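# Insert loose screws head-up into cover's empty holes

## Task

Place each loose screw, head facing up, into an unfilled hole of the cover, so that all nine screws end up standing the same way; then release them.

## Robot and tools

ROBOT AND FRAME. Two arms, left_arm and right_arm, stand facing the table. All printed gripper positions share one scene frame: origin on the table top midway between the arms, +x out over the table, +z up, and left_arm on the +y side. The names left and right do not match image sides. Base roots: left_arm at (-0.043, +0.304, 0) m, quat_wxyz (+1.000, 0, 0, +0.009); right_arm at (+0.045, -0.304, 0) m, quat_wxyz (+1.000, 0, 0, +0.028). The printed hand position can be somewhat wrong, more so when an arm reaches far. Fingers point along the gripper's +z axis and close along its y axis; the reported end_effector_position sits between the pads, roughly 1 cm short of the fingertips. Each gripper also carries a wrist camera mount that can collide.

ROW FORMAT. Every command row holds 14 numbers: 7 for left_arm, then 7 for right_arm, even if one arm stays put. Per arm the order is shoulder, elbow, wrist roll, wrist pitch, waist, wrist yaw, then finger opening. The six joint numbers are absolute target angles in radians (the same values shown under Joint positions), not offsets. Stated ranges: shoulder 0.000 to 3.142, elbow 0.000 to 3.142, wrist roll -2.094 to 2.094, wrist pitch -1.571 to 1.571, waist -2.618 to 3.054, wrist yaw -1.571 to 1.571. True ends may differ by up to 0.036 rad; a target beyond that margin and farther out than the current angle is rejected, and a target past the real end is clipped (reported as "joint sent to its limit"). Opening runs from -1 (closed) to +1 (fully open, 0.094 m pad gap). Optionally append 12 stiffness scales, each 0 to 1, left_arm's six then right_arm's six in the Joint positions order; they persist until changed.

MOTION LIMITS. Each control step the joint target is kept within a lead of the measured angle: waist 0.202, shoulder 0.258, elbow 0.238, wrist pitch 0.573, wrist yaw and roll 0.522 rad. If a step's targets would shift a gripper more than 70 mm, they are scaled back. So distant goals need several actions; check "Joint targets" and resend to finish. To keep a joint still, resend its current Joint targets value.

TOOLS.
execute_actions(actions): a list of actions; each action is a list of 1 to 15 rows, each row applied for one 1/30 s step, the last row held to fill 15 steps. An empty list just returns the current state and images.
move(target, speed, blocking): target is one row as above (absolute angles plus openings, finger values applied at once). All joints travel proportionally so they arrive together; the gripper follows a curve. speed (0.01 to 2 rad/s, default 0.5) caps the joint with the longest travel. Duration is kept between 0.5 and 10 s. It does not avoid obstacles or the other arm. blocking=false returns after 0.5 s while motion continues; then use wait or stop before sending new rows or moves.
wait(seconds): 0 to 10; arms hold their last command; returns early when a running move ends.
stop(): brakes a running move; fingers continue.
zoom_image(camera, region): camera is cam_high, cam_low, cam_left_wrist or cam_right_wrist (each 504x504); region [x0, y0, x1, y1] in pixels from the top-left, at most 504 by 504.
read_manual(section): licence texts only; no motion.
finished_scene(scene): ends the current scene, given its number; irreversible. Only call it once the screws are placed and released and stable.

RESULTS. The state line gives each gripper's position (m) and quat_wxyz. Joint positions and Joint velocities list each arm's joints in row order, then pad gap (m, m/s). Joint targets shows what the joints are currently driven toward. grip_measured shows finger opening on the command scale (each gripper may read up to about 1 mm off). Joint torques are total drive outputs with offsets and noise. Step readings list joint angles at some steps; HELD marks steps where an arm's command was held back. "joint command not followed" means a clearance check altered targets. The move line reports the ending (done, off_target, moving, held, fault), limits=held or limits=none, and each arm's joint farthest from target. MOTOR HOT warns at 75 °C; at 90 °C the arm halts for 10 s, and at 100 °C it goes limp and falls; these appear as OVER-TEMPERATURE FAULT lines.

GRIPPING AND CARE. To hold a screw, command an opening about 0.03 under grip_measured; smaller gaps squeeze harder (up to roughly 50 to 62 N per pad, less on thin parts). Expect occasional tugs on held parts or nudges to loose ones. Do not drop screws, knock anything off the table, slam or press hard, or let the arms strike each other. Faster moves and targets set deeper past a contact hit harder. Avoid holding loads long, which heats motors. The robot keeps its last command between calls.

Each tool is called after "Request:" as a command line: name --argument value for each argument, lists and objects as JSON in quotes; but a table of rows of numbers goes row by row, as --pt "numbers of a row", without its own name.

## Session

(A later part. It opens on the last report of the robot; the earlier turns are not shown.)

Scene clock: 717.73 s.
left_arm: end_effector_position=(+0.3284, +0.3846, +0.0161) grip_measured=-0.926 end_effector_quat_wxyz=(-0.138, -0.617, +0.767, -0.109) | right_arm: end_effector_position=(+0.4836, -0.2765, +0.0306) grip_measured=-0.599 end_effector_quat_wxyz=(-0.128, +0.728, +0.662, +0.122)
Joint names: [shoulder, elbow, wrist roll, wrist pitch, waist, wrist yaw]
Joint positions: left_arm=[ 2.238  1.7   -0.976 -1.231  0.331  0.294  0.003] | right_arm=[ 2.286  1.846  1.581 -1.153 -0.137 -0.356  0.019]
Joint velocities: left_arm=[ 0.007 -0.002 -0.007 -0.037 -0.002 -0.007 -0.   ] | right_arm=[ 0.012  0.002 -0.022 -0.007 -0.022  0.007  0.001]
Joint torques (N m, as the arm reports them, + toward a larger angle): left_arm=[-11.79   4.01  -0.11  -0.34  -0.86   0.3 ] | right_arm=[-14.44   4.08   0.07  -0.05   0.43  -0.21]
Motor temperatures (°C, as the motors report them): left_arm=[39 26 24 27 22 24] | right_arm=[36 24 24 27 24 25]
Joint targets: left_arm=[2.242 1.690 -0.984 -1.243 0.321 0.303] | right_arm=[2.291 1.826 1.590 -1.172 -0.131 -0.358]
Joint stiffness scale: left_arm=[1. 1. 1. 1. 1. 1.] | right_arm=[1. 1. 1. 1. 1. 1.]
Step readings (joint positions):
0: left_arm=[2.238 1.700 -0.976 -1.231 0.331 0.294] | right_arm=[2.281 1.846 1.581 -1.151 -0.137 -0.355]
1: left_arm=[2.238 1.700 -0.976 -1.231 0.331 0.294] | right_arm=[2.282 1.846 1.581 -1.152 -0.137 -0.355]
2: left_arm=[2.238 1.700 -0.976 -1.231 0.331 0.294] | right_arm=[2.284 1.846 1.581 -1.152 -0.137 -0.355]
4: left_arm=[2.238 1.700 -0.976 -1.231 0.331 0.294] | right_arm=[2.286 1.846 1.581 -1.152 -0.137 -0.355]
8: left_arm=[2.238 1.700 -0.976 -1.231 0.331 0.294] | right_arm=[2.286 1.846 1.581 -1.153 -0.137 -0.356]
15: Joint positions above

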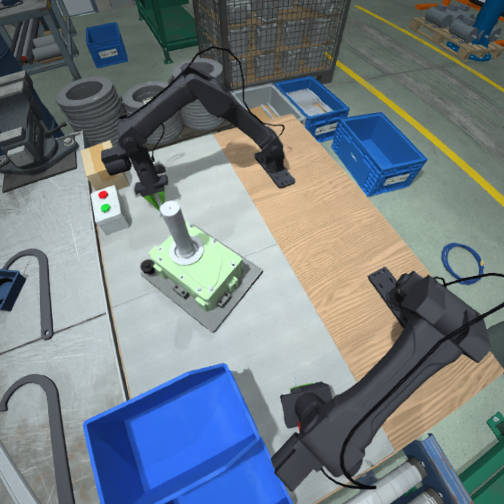

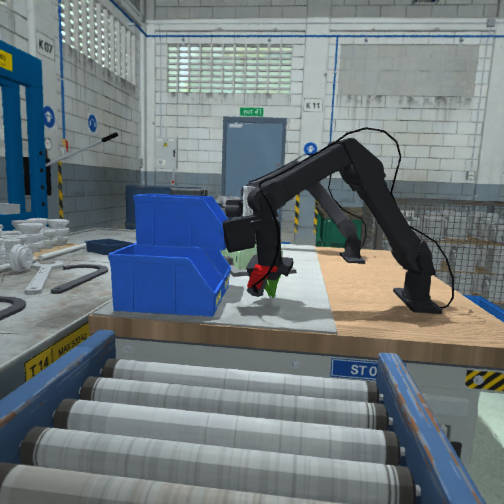

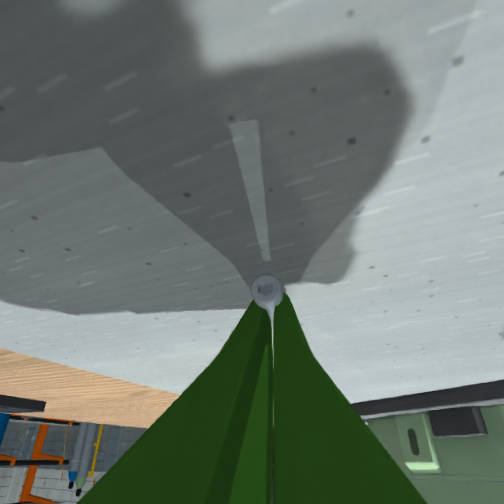

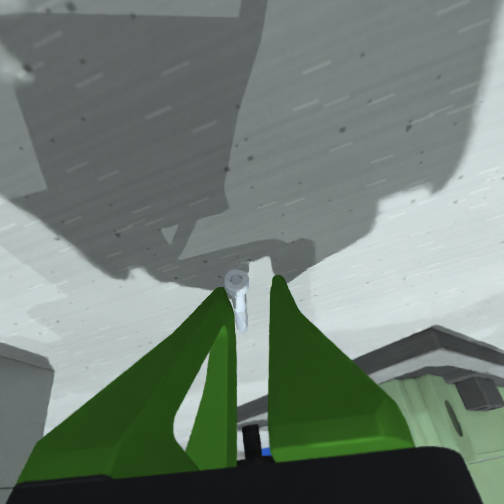

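Request:
execute_actions --actions '[[[2.23,1.69,-0.984,-1.243,0.321,0.303,-0.95,2.291,1.826,1.59,-1.128,-0.131,-0.358,-0.6],[2.22,1.69,-0.984,-1.243,0.321,0.303,-0.95,2.291,1.826,1.59,-1.128,-0.131,-0.358,-0.6],[2.21,1.69,-0.984,-1.243,0.321,0.303,-0.95,2.291,1.826,1.59,-1.128,-0.114,-0.358,-0.6],[2.20,1.69,-0.984,-1.243,0.321,0.303,-0.95,2.291,1.826,1.59,-1.128,-0.114,-0.358,-0.6],[2.19,1.69,-0.984,-1.243,0.321,0.303,-0.95,2.291,1.826,1.59,-1.128,-0.114,-0.358,-0.6],[2.18,1.69,-0.984,-1.243,0.321,0.303,-0.95,2.291,1.826,1.59,-1.128,-0.114,-0.358,-0.6],[2.17,1.69,-0.984,-1.243,0.321,0.303,-0.95,2.291,1.826,1.59,-1.128,-0.114,-0.358,-0.6],[2.16,1.69,-0.984,-1.243,0.321,0.303,-0.95,2.291,1.826,1.59,-1.128,-0.114,-0.358,-0.6],[2.15,1.69,-0.984,-1.243,0.321,0.303,-0.95,2.291,1.826,1.59,-1.128,-0.114,-0.358,-0.6],[2.14,1.69,-0.984,-1.243,0.321,0.303,-0.95,2.291,1.826,1.59,-1.128,-0.114,-0.358,-0.6],[2.13,1.69,-0.984,-1.243,0.321,0.303,-0.95,2.308,1.826,1.59,-1.128,-0.114,-0.358,-0.6],[2.12,1.69,-0.984,-1.243,0.321,0.303,-0.95,2.308,1.826,1.59,-1.128,-0.114,-0.358,-0.6],[2.11,1.69,-0.984,-1.243,0.321,0.303,-0.95,2.296,1.826,1.59,-1.128,-0.114,-0.358,-0.6],[2.10,1.69,-0.984,-1.243,0.321,0.303,-0.95,2.296,1.826,1.59,-1.128,-0.114,-0.358,-0.6]]]'

Request:
zoom_image --camera "cam_right_wrist" --region '[180, 220, 320, 360]'

Scene clock: 733.37 s.
left_arm: end_effector_position=(+0.3362, +0.3875, +0.0522) grip_measured=-0.926 end_effector_quat_wxyz=(-0.092, -0.613, +0.775, -0.124) | right_arm: end_effector_position=(+0.4870, -0.2688, +0.0301) grip_measured=-0.599 end_effector_quat_wxyz=(-0.124, +0.721, +0.669, +0.127)
Joint names: [shoulder, elbow, wrist roll, wrist pitch, waist, wrist yaw]
Joint positions: left_arm=[ 2.138  1.7   -0.976 -1.232  0.331  0.294  0.003] | right_arm=[ 2.287  1.846  1.581 -1.136 -0.119 -0.357  0.019]
Joint velocities: left_arm=[-0.315  0.002  0.095  0.066 -0.017 -0.022 -0.   ] | right_arm=[-0.012 -0.002 -0.037  0.051  0.012 -0.095 -0.   ]
Joint torques (N m, as the arm reports them, + toward a larger angle): left_arm=[-13.36   4.27  -0.11  -0.18  -0.85   0.31] | right_arm=[-14.15   4.08   0.09   0.28   0.29  -0.16]
Motor temperatures (°C, as the motors report them): left_arm=[39 26 24 27 22 24] | right_arm=[36 24 24 27 24 25]
Joint targets: left_arm=[2.100 1.690 -0.984 -1.243 0.321 0.303] | right_arm=[2.296 1.826 1.590 -1.128 -0.114 -0.358]
Joint stiffness scale: left_arm=[1. 1. 1. 1. 1. 1.] | right_arm=[1. 1. 1. 1. 1. 1.]
Step readings (joint positions):
0: left_arm=[2.238 1.700 -0.976 -1.231 0.331 0.294] | right_arm=[2.286 1.846 1.581 -1.153 -0.137 -0.356]
1: left_arm=[2.238 1.700 -0.976 -1.231 0.331 0.294] | right_arm=[2.286 1.846 1.581 -1.151 -0.137 -0.356]
2: left_arm=[2.238 1.700 -0.976 -1.231 0.331 0.294] | right_arm=[2.286 1.846 1.581 -1.149 -0.137 -0.356]
4: left_arm=[2.238 1.700 -0.976 -1.231 0.331 0.294] | right_arm=[2.286 1.846 1.581 -1.143 -0.134 -0.356]
8: left_arm=[2.221 1.700 -0.976 -1.232 0.331 0.294] | right_arm=[2.286 1.846 1.581 -1.137 -0.123 -0.356]
15: Joint positions above

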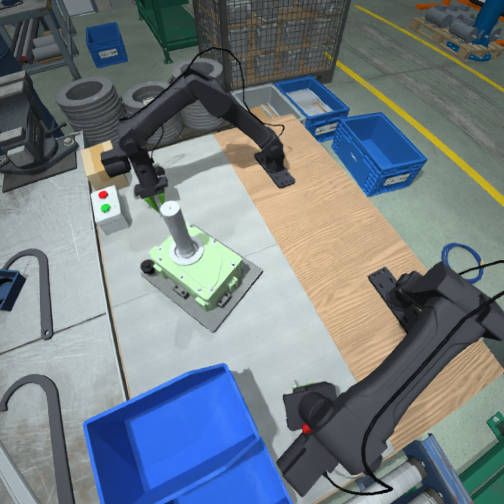

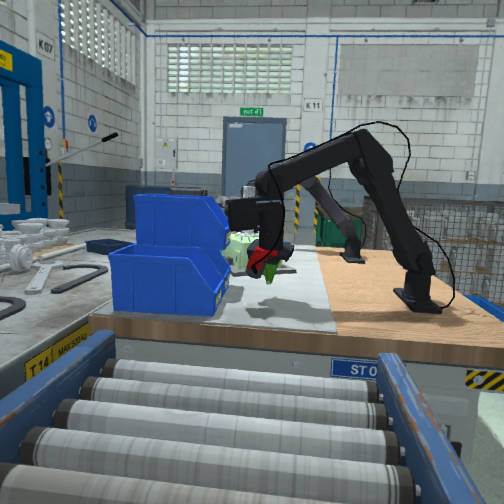

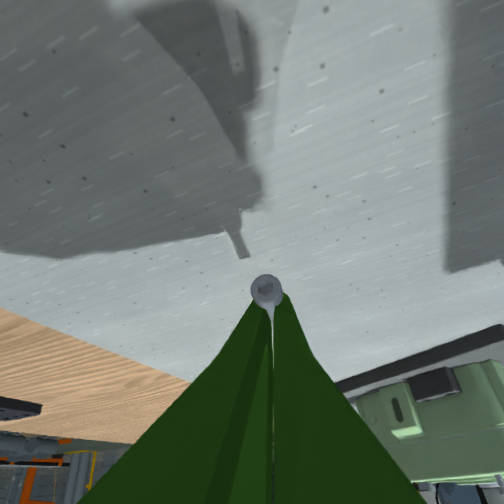

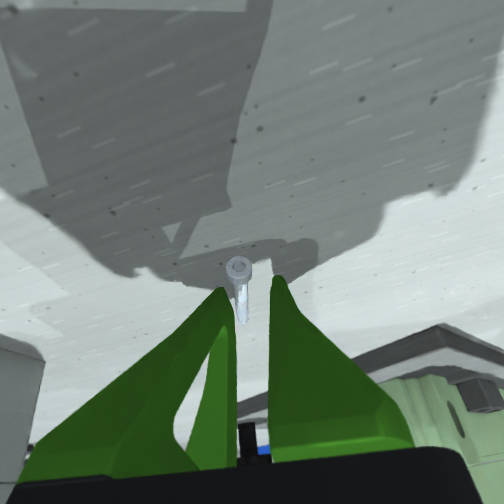

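Region (180, 220, 320, 360) of cam_right_wrist's 504x504 image, scaled by 3.600, with more detail than that image has.

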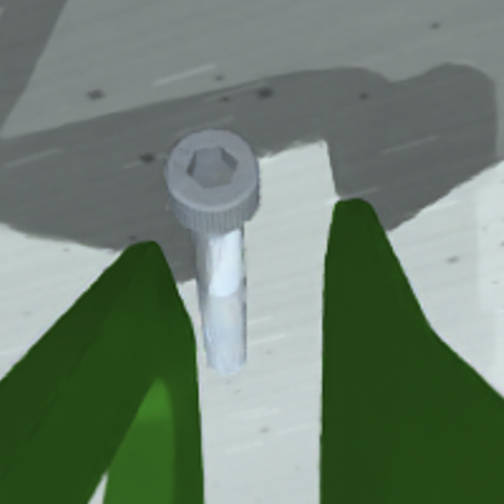

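Request:
execute_actions --actions '[[[2.10,1.69,-0.984,-1.243,0.321,0.303,-0.95,2.286,1.826,1.59,-1.128,-0.116,-0.358,-0.66],[2.10,1.69,-0.984,-1.243,0.321,0.303,-0.95,2.286,1.826,1.59,-1.128,-0.116,-0.358,-0.72],[2.10,1.69,-0.984,-1.243,0.321,0.303,-0.95,2.286,1.826,1.59,-1.128,-0.116,-0.358,-0.76],[2.10,1.69,-0.984,-1.243,0.321,0.303,-0.95,2.286,1.826,1.59,-1.128,-0.116,-0.358,-0.8],[2.10,1.69,-0.984,-1.243,0.321,0.303,-0.95,2.286,1.826,1.59,-1.128,-0.116,-0.358,-0.83],[2.10,1.69,-0.984,-1.243,0.321,0.303,-0.95,2.286,1.826,1.59,-1.128,-0.116,-0.358,-0.855],[2.10,1.69,-0.984,-1.243,0.321,0.303,-0.95,2.286,1.826,1.59,-1.128,-0.116,-0.358,-0.875],[2.10,1.69,-0.984,-1.243,0.321,0.303,-0.95,2.286,1.826,1.59,-1.128,-0.116,-0.358,-0.895],[2.10,1.69,-0.984,-1.243,0.321,0.303,-0.95,2.286,1.826,1.59,-1.128,-0.116,-0.358,-0.91],[2.10,1.69,-0.984,-1.243,0.321,0.303,-0.95,2.286,1.826,1.59,-1.128,-0.116,-0.358,-0.925],[2.10,1.69,-0.984,-1.243,0.321,0.303,-0.95,2.286,1.826,1.59,-1.128,-0.116,-0.358,-0.935],[2.10,1.69,-0.984,-1.243,0.321,0.303,-0.95,2.286,1.826,1.59,-1.128,-0.116,-0.358,-0.945],[2.10,1.69,-0.984,-1.243,0.321,0.303,-0.95,2.286,1.826,1.59,-1.128,-0.116,-0.358,-0.955],[2.10,1.69,-0.984,-1.243,0.321,0.303,-0.95,2.286,1.826,1.59,-1.128,-0.116,-0.358,-0.965]]]'

Request:
zoom_image --camera "cam_high" --region '[130, 190, 270, 330]'

Scene clock: 746.37 s.
left_arm: end_effector_position=(+0.3373, +0.3878, +0.0591) grip_measured=-0.926 end_effector_quat_wxyz=(-0.083, -0.612, +0.776, -0.127) | right_arm: end_effector_position=(+0.4884, -0.2687, +0.0302) grip_measured=-0.944 end_effector_quat_wxyz=(-0.123, +0.721, +0.670, +0.129)
Joint names: [shoulder, elbow, wrist roll, wrist pitch, waist, wrist yaw]
Joint positions: left_arm=[ 2.119  1.7   -0.976 -1.232  0.331  0.295  0.003] | right_arm=[ 2.287  1.846  1.581 -1.13  -0.119 -0.359  0.003]
Joint velocities: left_arm=[ 0.007 -0.012 -0.037  0.007 -0.007  0.037  0.001] | right_arm=[ 0.012 -0.007 -0.051 -0.051 -0.022 -0.066 -0.001]
Joint torques (N m, as the arm reports them, + toward a larger angle): left_arm=[-13.3    4.28  -0.11  -0.14  -0.83   0.3 ] | right_arm=[-15.12   4.03   0.11   0.25   0.3   -0.18]
Motor temperatures (°C, as the motors report them): left_arm=[41 26 24 27 22 24] | right_arm=[36 24 24 27 24 25]
Joint targets: left_arm=[2.100 1.690 -0.984 -1.243 0.321 0.303] | right_arm=[2.286 1.826 1.590 -1.128 -0.116 -0.358]
Joint stiffness scale: left_arm=[1. 1. 1. 1. 1. 1.] | right_arm=[1. 1. 1. 1. 1. 1.]
Step readings (joint positions):
0: left_arm=[2.119 1.700 -0.976 -1.232 0.331 0.295] | right_arm=[2.287 1.846 1.581 -1.136 -0.119 -0.357]
1: left_arm=[2.119 1.700 -0.976 -1.232 0.331 0.295] | right_arm=[2.287 1.846 1.581 -1.135 -0.119 -0.358]
2: left_arm=[2.119 1.700 -0.976 -1.232 0.331 0.295] | right_arm=[2.287 1.846 1.581 -1.133 -0.119 -0.358]
4: left_arm=[2.119 1.700 -0.976 -1.232 0.331 0.295] | right_arm=[2.287 1.846 1.581 -1.130 -0.119 -0.359]
8: left_arm=[2.119 1.700 -0.976 -1.232 0.331 0.295] | right_arm=[2.287 1.846 1.581 -1.130 -0.119 -0.359]
15: Joint positions above

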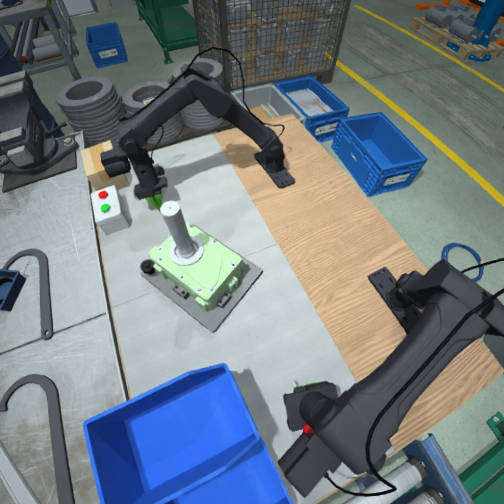

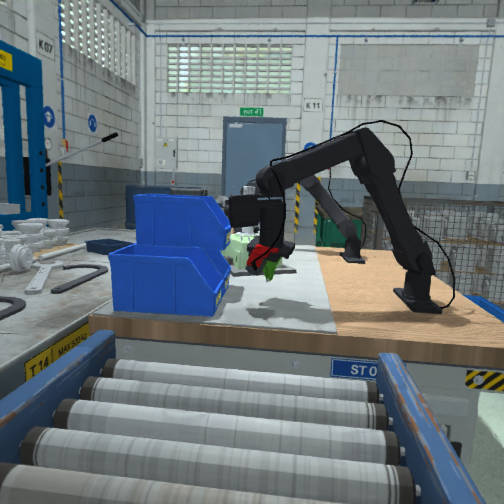

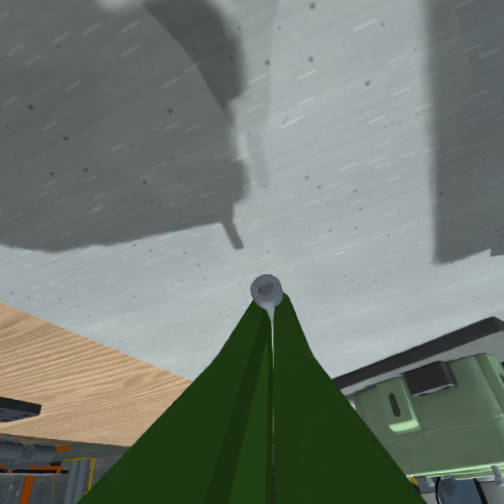

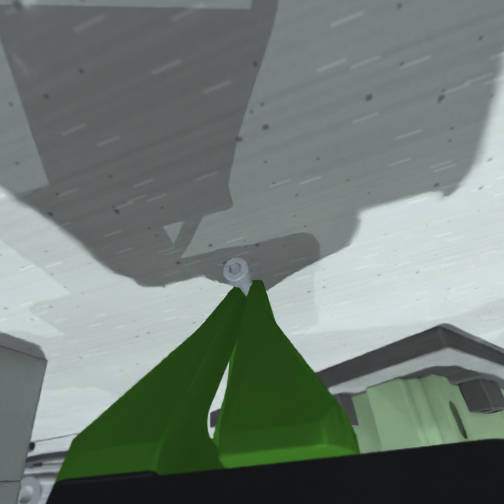

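Region (130, 190, 270, 330) of cam_high's 504x504 image, scaled by 3.600, with more detail than that image has.

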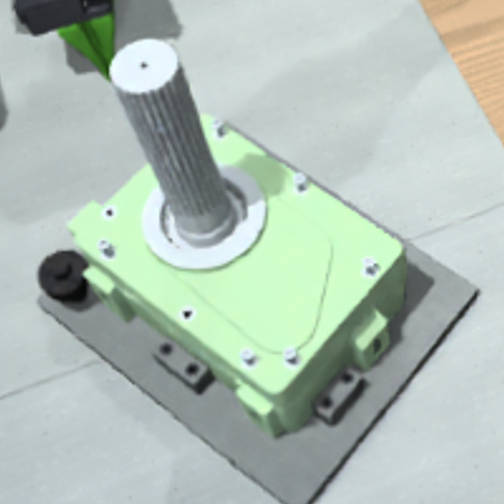

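Request:
move --target '[1.5,1.15,-0.5,-1.05,0.0,0.15,-0.95,1.7,1.4,0.6,-1.05,-0.05,-0.5,-0.965]' --speed 0.9

Request:
move --target '[1.80,1.328,0.008,0.212,-0.475,-0.008,-0.95,1.85,1.40,-0.596,-0.064,0.157,-0.997,-0.965]' --speed 0.9

Scene clock: 791.17 s.
left_arm: end_effector_position=(+0.2510, +0.2850, +0.1071) grip_measured=-0.926 end_effector_quat_wxyz=(+0.051, -0.258, +0.960, -0.093) | right_arm: end_effector_position=(+0.4032, -0.2198, +0.1451) grip_measured=-0.944 end_effector_quat_wxyz=(+0.028, +0.266, +0.927, +0.262)
Joint names: [shoulder, elbow, wrist roll, wrist pitch, waist, wrist yaw]
Joint positions: left_arm=[ 1.525  1.159 -0.51  -1.061  0.01   0.156  0.003] | right_arm=[ 1.711  1.42   0.611 -1.061 -0.058 -0.491  0.003]
Joint velocities: left_arm=[ 0.002  0.007  0.037  0.007 -0.002 -0.066  0.   ] | right_arm=[ 0.007  0.007  0.007 -0.066  0.007 -0.007  0.   ]
Joint torques (N m, as the arm reports them, + toward a larger angle): left_arm=[-8.55  4.66  0.12  0.44 -0.83  0.05] | right_arm=[-10.81   4.38  -0.07   0.75   0.6   -0.36]
Motor temperatures (°C, as the motors report them): left_arm=[42 26 24 26 22 24] | right_arm=[38 23 24 26 24 25]
Joint targets: left_arm=[1.500 1.150 -0.500 -1.050 0.000 0.150] | right_arm=[1.700 1.400 0.600 -1.050 -0.050 -0.500]
Joint stiffness scale: left_arm=[1. 1. 1. 1. 1. 1.] | right_arm=[1. 1. 1. 1. 1. 1.]
move: off_target (left_arm); limits=none; left_arm: farthest joint: the shoulder, 0.025 radians from its target (0.619 radians at the start); right_arm: farthest joint: the elbow, 0.020 radians from its target (0.446 radians at the start)

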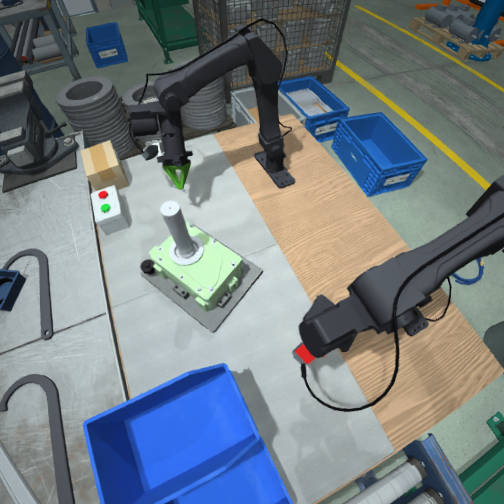

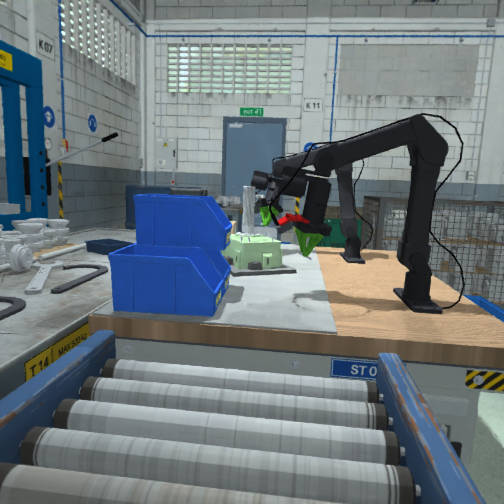

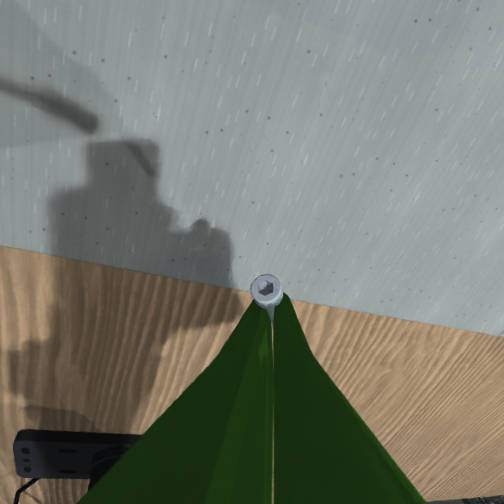

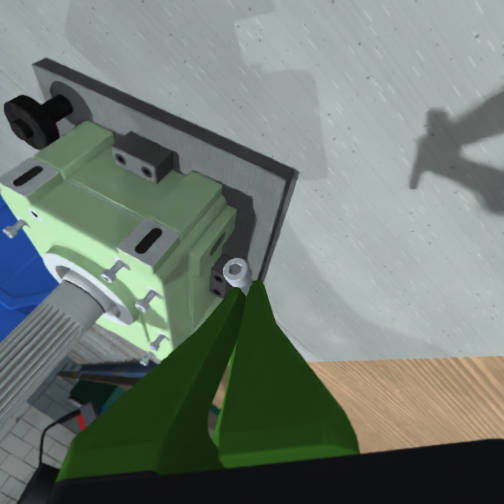

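Scene clock: 793.50 s.
left_arm: end_effector_position=(+0.4610, +0.0591, +0.2418) grip_measured=-0.926 end_effector_quat_wxyz=(+0.581, +0.180, +0.782, -0.134) | right_arm: end_effector_position=(+0.4915, -0.0573, +0.2474) grip_measured=-0.943 end_effector_quat_wxyz=(+0.521, -0.516, +0.603, +0.313)
Joint names: [shoulder, elbow, wrist roll, wrist pitch, waist, wrist yaw]
Joint positions: left_arm=[ 1.792  1.301 -0.     0.199 -0.471 -0.001  0.003] | right_arm=[ 1.843  1.42  -0.587 -0.069  0.152 -0.984  0.003]
Joint velocities: left_arm=[-0.002 -0.002  0.007 -0.051  0.007  0.081 -0.001] | right_arm=[ 0.012  0.002  0.051 -0.051 -0.007  0.051 -0.   ]
Joint torques (N m, as the arm reports them, + toward a larger angle): left_arm=[-9.47  8.34  0.08  1.65 -0.33 -0.07] | right_arm=[-11.32   5.09   0.03   1.67   0.45  -0.35]
Motor temperatures (°C, as the motors report them): left_arm=[41 27 24 27 22 24] | right_arm=[37 24 24 26 24 25]
Joint targets: left_arm=[1.800 1.328 0.008 0.212 -0.475 -0.008] | right_arm=[1.850 1.400 -0.596 -0.064 0.157 -0.997]
Joint stiffness scale: left_arm=[1. 1. 1. 1. 1. 1.] | right_arm=[1. 1. 1. 1. 1. 1.]
move: off_target (left_arm); limits=none; left_arm: farthest joint: the elbow, 0.027 radians from its target (0.169 radians at the start); right_arm: farthest joint: the elbow, 0.020 radians from its target (0.020 radians at the start)

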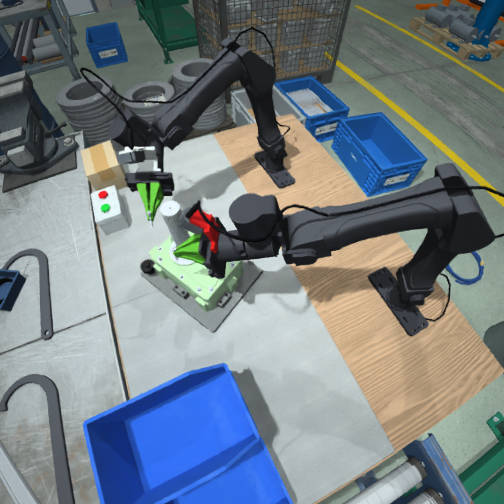

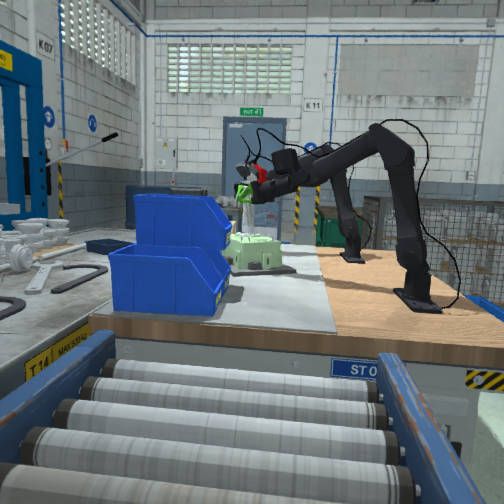

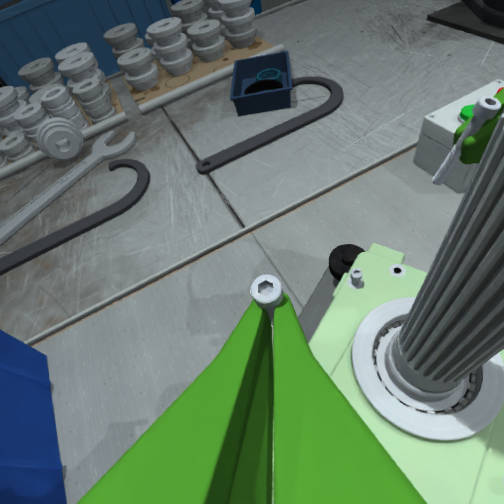

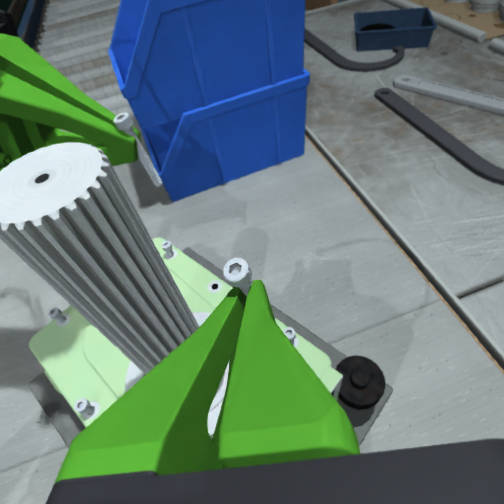

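Request:
move --target '[1.955,1.328,0.008,0.212,-0.455,-0.008,-0.95,2.008,1.385,-0.596,-0.064,0.157,-0.997,-0.965]' --speed 0.3

Scene clock: 797.77 s.
left_arm: end_effector_position=(+0.4730, +0.0532, +0.1525) grip_measured=-0.926 end_effector_quat_wxyz=(+0.517, +0.190, +0.826, -0.119) | right_arm: end_effector_position=(+0.5028, -0.0549, +0.1609) grip_measured=-0.943 end_effector_quat_wxyz=(+0.456, -0.496, +0.653, +0.346)
Joint names: [shoulder, elbow, wrist roll, wrist pitch, waist, wrist yaw]
Joint positions: left_arm=[ 1.957  1.301 -0.     0.204 -0.471 -0.001  0.003] | right_arm=[ 2.01   1.4   -0.587 -0.062  0.152 -0.984  0.003]
Joint velocities: left_arm=[-0.022 -0.002  0.022  0.022  0.017  0.022 -0.   ] | right_arm=[ 0.002  0.002  0.022 -0.066 -0.002 -0.007  0.001]
Joint torques (N m, as the arm reports them, + toward a larger angle): left_arm=[-11.55   8.13   0.08   1.48   1.33  -0.08] | right_arm=[-13.53   5.15  -0.05   1.49   0.44  -0.42]
Motor temperatures (°C, as the motors report them): left_arm=[40 27 24 28 22 24] | right_arm=[37 24 24 27 24 25]
Joint targets: left_arm=[1.955 1.328 0.008 0.212 -0.455 -0.008] | right_arm=[2.008 1.385 -0.596 -0.064 0.157 -0.997]
Joint stiffness scale: left_arm=[1. 1. 1. 1. 1. 1.] | right_arm=[1. 1. 1. 1. 1. 1.]
move: off_target (left_arm); limits=none; left_arm: farthest joint: the elbow, 0.027 radians from its target (0.027 radians at the start); right_arm: farthest joint: the elbow, 0.015 radians from its target (0.035 radians at the start)

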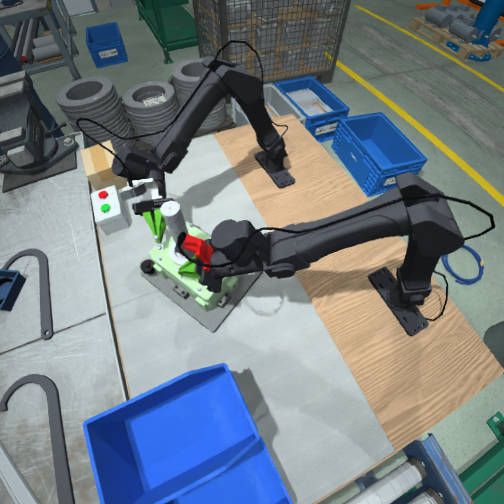

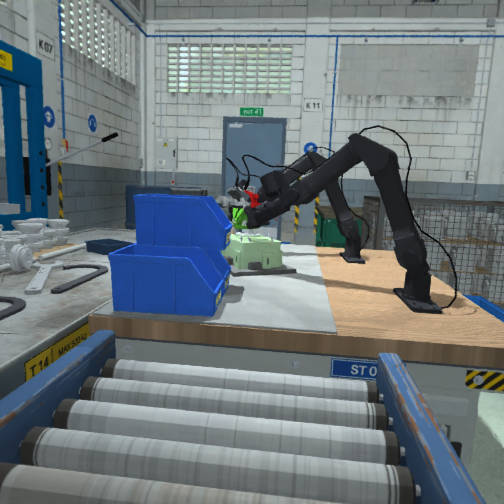

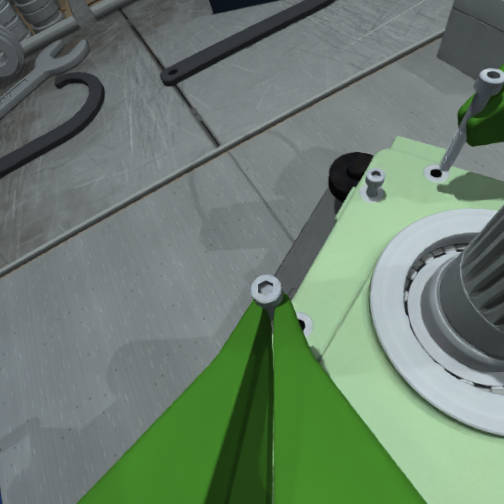

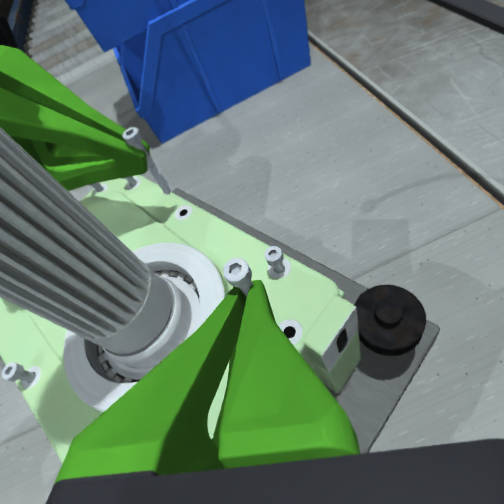

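Request:
move --target '[1.985,1.358,0.008,0.212,-0.497,-0.008,-0.95,2.037,1.466,-0.596,-0.094,0.132,-0.997,-0.965]' --speed 0.15

Request:
zoom_image --camera "cam_left_wrist" --region '[330, 40, 504, 214]'

Request:
zoom_image --camera "cam_right_wrist" --region '[60, 100, 234, 274]'

Scene clock: 822.03 s.
left_arm: end_effector_position=(+0.4750, +0.0418, +0.1542) grip_measured=-0.926 end_effector_quat_wxyz=(+0.519, +0.196, +0.822, -0.124) | right_arm: end_effector_position=(+0.5130, -0.0597, +0.1642) grip_measured=-0.943 end_effector_quat_wxyz=(+0.461, -0.493, +0.654, +0.341)
Joint names: [shoulder, elbow, wrist roll, wrist pitch, waist, wrist yaw]
Joint positions: left_arm=[ 1.978  1.33  -0.     0.204 -0.488 -0.002  0.003] | right_arm=[ 2.029  1.437 -0.587 -0.072  0.139 -0.984  0.003]
Joint velocities: left_arm=[-0.007 -0.002 -0.051  0.037 -0.017  0.022 -0.   ] | right_arm=[-0.022  0.002 -0.022  0.007  0.012 -0.022 -0.   ]
Joint torques (N m, as the arm reports them, + toward a larger angle): left_arm=[-11.01   8.12   0.08   1.52  -0.79  -0.07] | right_arm=[-12.72   8.55  -0.02   1.29  -0.49  -0.44]
Motor temperatures (°C, as the motors report them): left_arm=[40 29 24 30 22 23] | right_arm=[37 24 24 28 24 25]
Joint targets: left_arm=[1.985 1.358 0.008 0.212 -0.497 -0.008] | right_arm=[2.037 1.466 -0.596 -0.094 0.132 -0.997]
Joint stiffness scale: left_arm=[1. 1. 1. 1. 1. 1.] | right_arm=[1. 1. 1. 1. 1. 1.]
move: off_target (left_arm, right_arm); limits=none; left_arm: farthest joint: the elbow, 0.028 radians from its target (0.057 radians at the start); right_arm: farthest joint: the elbow, 0.029 radians from its target (0.066 radians at the start)

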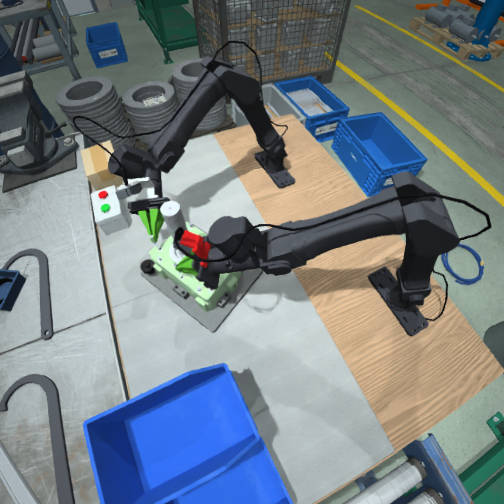

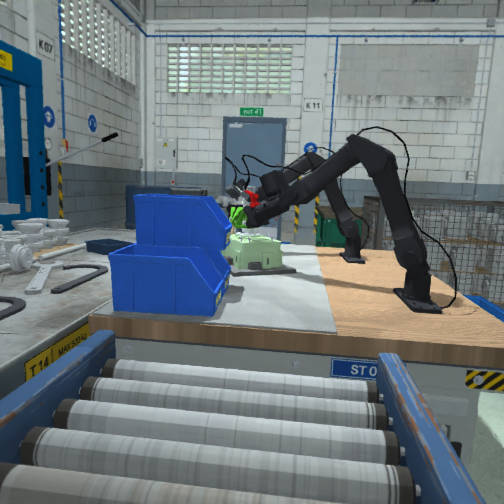

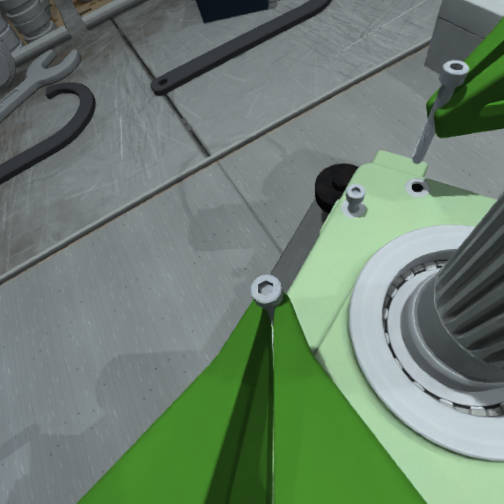

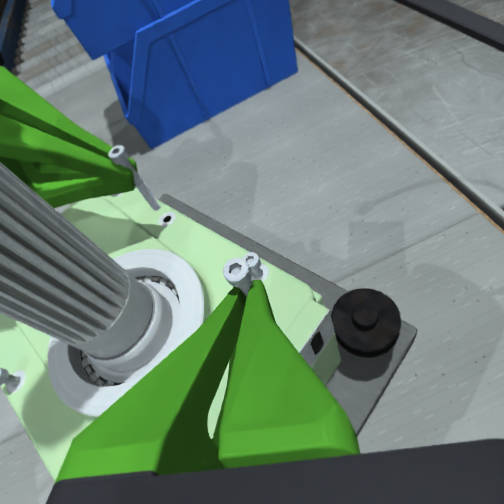

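Region (330, 40, 504, 214) of cam_left_wrist's 504x504 image, scaled by 2.897, with more detail than that image has.

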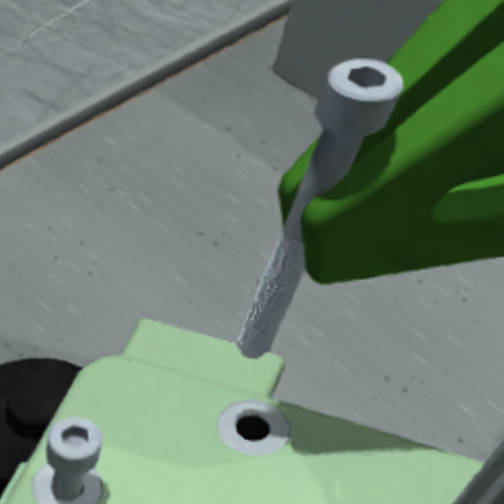

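Region (60, 100, 234, 274) of cam_right_wrist's 504x504 image, scaled by 2.897, with more detail than that image has.

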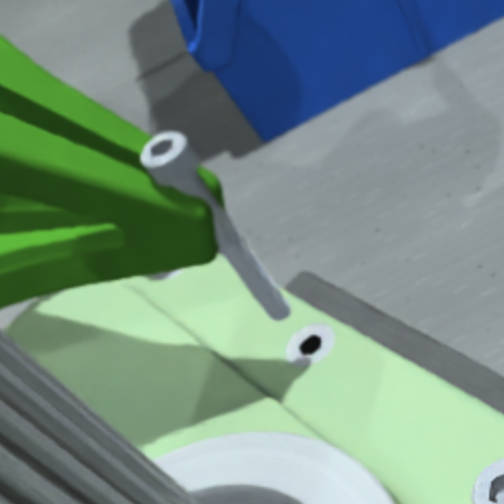

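Request:
execute_actions --actions '[[[2.002,1.358,0.008,0.212,-0.497,-0.008,-0.95,2.037,1.43,-0.596,-0.094,0.132,-0.997,-0.965],[2.002,1.358,0.008,0.212,-0.497,-0.008,-0.95,2.037,1.41,-0.596,-0.094,0.132,-0.997,-0.965],[1.997,1.358,0.008,0.212,-0.497,-0.008,-0.95,2.037,1.396,-0.596,-0.094,0.132,-0.997,-0.965]]]'

Request:
zoom_image --camera "cam_left_wrist" --region '[350, 70, 490, 210]'

Request:
zoom_image --camera "cam_right_wrist" --region '[90, 120, 230, 260]'

Scene clock: 854.03 s.
left_arm: end_effector_position=(+0.4757, +0.0414, +0.1462) grip_measured=-0.926 end_effector_quat_wxyz=(+0.514, +0.197, +0.826, -0.123) | right_arm: end_effector_position=(+0.5080, -0.0606, +0.1552) grip_measured=-0.943 end_effector_quat_wxyz=(+0.451, -0.490, +0.661, +0.347)
Joint names: [shoulder, elbow, wrist roll, wrist pitch, waist, wrist yaw]
Joint positions: left_arm=[ 1.993  1.33  -0.     0.207 -0.488 -0.002  0.003] | right_arm=[ 2.029  1.414 -0.587 -0.077  0.139 -0.985  0.003]
Joint velocities: left_arm=[ 0.002 -0.007 -0.081  0.095 -0.007  0.037 -0.   ] | right_arm=[-0.007  0.002 -0.007 -0.051  0.007  0.037 -0.001]
Joint torques (N m, as the arm reports them, + toward a larger angle): left_arm=[-11.36   8.06   0.08   1.47  -0.79  -0.06] | right_arm=[-12.91   4.8   -0.07   1.28  -0.46  -0.43]
Motor temperatures (°C, as the motors report them): left_arm=[40 30 24 31 22 23] | right_arm=[36 26 24 28 24 25]
Joint targets: left_arm=[1.997 1.358 0.008 0.212 -0.497 -0.008] | right_arm=[2.037 1.396 -0.596 -0.094 0.132 -0.997]
Joint stiffness scale: left_arm=[1. 1. 1. 1. 1. 1.] | right_arm=[1. 1. 1. 1. 1. 1.]
Step readings (joint positions):
0: left_arm=[1.978 1.330 -0.000 0.204 -0.488 -0.002] | right_arm=[2.029 1.437 -0.587 -0.072 0.139 -0.984]
1: left_arm=[1.980 1.330 -0.000 0.204 -0.488 -0.002] | right_arm=[2.029 1.437 -0.587 -0.072 0.139 -0.984]
2: left_arm=[1.982 1.330 -0.000 0.207 -0.488 -0.002] | right_arm=[2.029 1.437 -0.587 -0.072 0.139 -0.984]
4: left_arm=[1.987 1.330 -0.000 0.207 -0.488 -0.002] | right_arm=[2.029 1.430 -0.587 -0.072 0.139 -0.985]
8: left_arm=[1.993 1.330 -0.000 0.207 -0.488 -0.002] | right_arm=[2.029 1.414 -0.587 -0.076 0.139 -0.985]
15: Joint positions above

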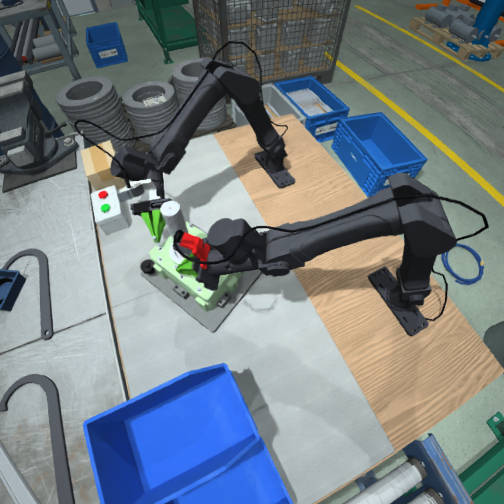

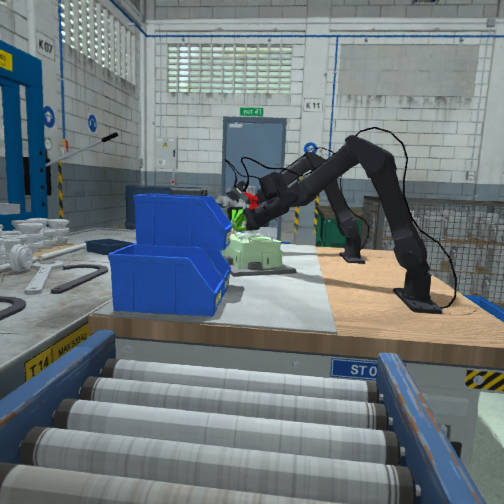

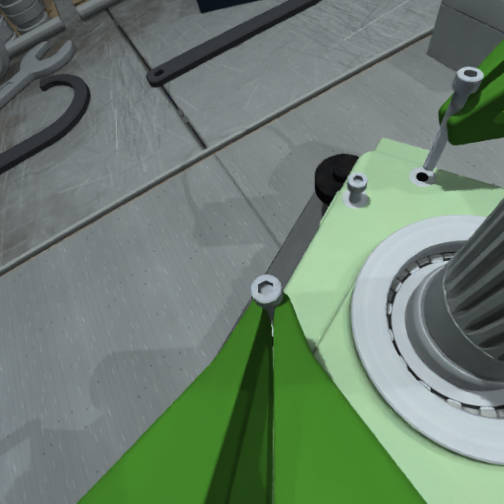

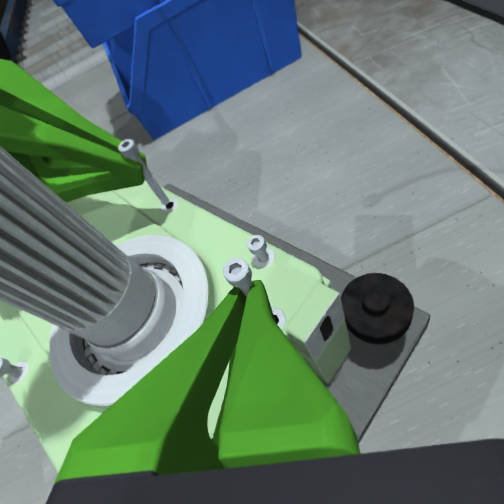

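Region (350, 70, 490, 210) of cam_left_wrist's 504x504 image, scaled by 3.600, with more detail than that image has.

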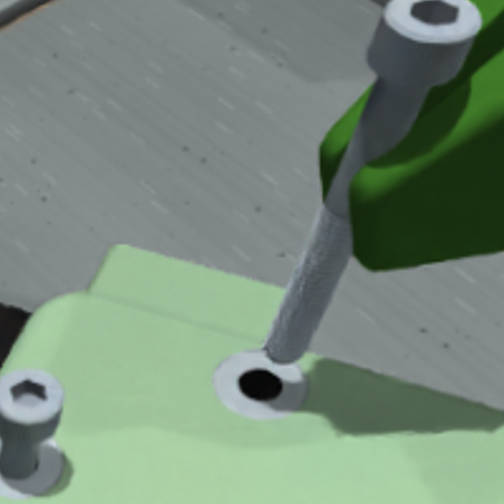

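Region (90, 120, 230, 260) of cam_right_wrist's 504x504 image, scaled by 3.600, with more detail than that image has.

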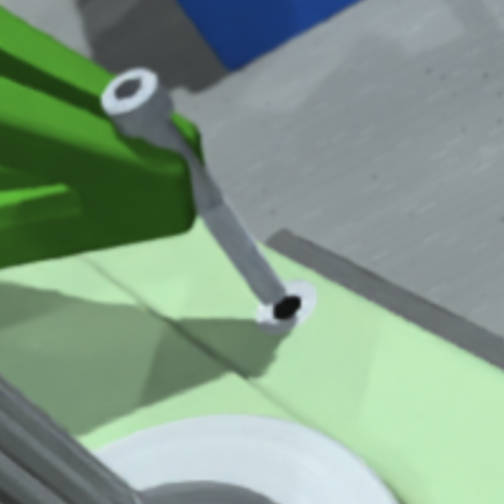

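Request:
execute_actions --actions '[[[2.014,1.358,0.008,0.212,-0.497,-0.008,-0.95,2.051,1.396,-0.596,-0.056,0.132,-0.997,-0.965],[2.014,1.358,0.008,0.212,-0.497,-0.008,-0.95,2.051,1.396,-0.596,-0.056,0.132,-0.997,-0.965],[2.002,1.358,0.008,0.212,-0.497,-0.008,-0.95,2.042,1.396,-0.596,-0.063,0.132,-0.997,-0.965]]]'

Request:
zoom_image --camera "cam_left_wrist" --region '[350, 70, 490, 210]'

Request:
zoom_image --camera "cam_right_wrist" --region '[90, 120, 230, 260]'

Scene clock: 882.40 s.
left_arm: end_effector_position=(+0.4759, +0.0413, +0.1428) grip_measured=-0.926 end_effector_quat_wxyz=(+0.512, +0.198, +0.827, -0.122) | right_arm: end_effector_position=(+0.5092, -0.0604, +0.1523) grip_measured=-0.943 end_effector_quat_wxyz=(+0.451, -0.490, +0.661, +0.347)
Joint names: [shoulder, elbow, wrist roll, wrist pitch, waist, wrist yaw]
Joint positions: left_arm=[ 2.     1.33  -0.     0.208 -0.488 -0.002  0.003] | right_arm=[ 2.037  1.414 -0.587 -0.068  0.139 -0.985  0.003]
Joint velocities: left_arm=[ 0.012  0.002 -0.066 -0.066 -0.017  0.037  0.   ] | right_arm=[-0.007  0.007  0.022 -0.007  0.002  0.051  0.001]
Joint torques (N m, as the arm reports them, + toward a larger angle): left_arm=[-11.48   8.04   0.08   1.49  -0.81  -0.06] | right_arm=[-13.21   5.15  -0.01   1.51  -0.44  -0.43]
Motor temperatures (°C, as the motors report them): left_arm=[41 30 24 32 22 23] | right_arm=[37 25 24 28 24 25]
Joint targets: left_arm=[2.002 1.358 0.008 0.212 -0.497 -0.008] | right_arm=[2.042 1.396 -0.596 -0.063 0.132 -0.997]
Joint stiffness scale: left_arm=[1. 1. 1. 1. 1. 1.] | right_arm=[1. 1. 1. 1. 1. 1.]
Step readings (joint positions):
0: left_arm=[1.993 1.330 -0.000 0.207 -0.488 -0.002] | right_arm=[2.029 1.414 -0.587 -0.077 0.139 -0.985]
1: left_arm=[1.994 1.330 -0.000 0.207 -0.488 -0.002] | right_arm=[2.030 1.414 -0.587 -0.075 0.139 -0.985]
2: left_arm=[1.996 1.330 -0.000 0.208 -0.488 -0.002] | right_arm=[2.032 1.414 -0.587 -0.070 0.139 -0.985]
4: left_arm=[1.999 1.330 -0.000 0.208 -0.488 -0.002] | right_arm=[2.036 1.414 -0.587 -0.069 0.139 -0.985]
8: left_arm=[2.000 1.330 -0.000 0.208 -0.488 -0.002] | right_arm=[2.037 1.414 -0.587 -0.069 0.139 -0.985]
15: Joint positions above

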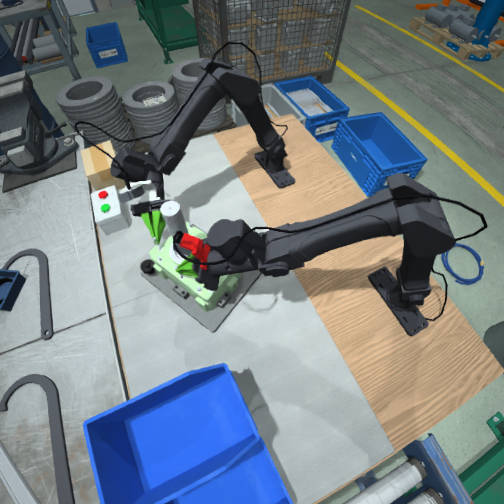

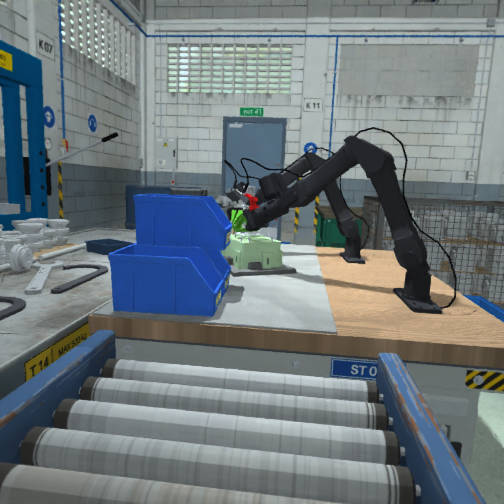

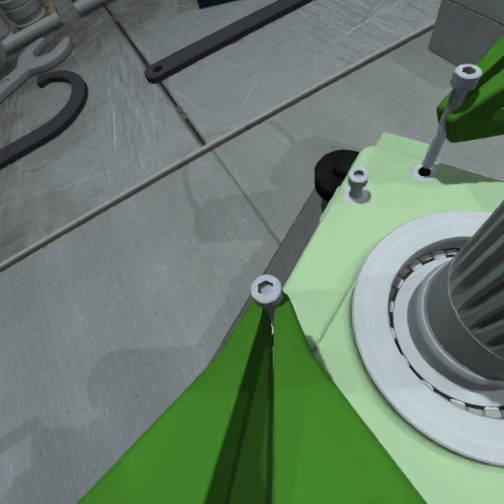

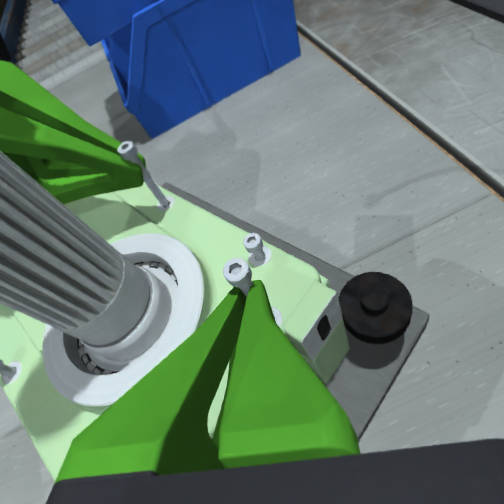

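Region (350, 70, 490, 210) of cam_left_wrist's 504x504 image, scaled by 3.600, with more detail than that image has.

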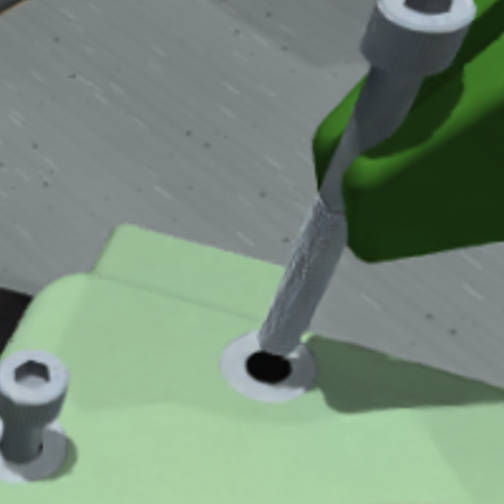

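Region (90, 120, 230, 260) of cam_right_wrist's 504x504 image, scaled by 3.600, with more detail than that image has.

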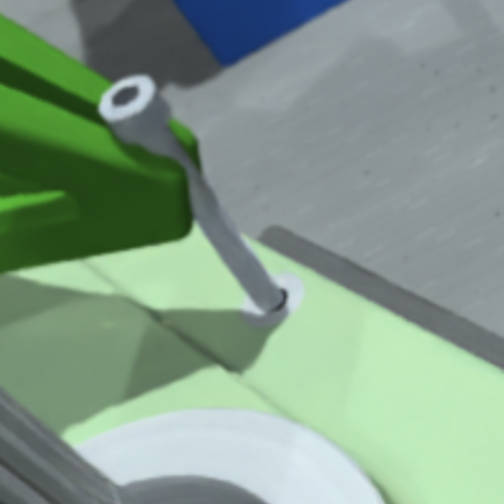

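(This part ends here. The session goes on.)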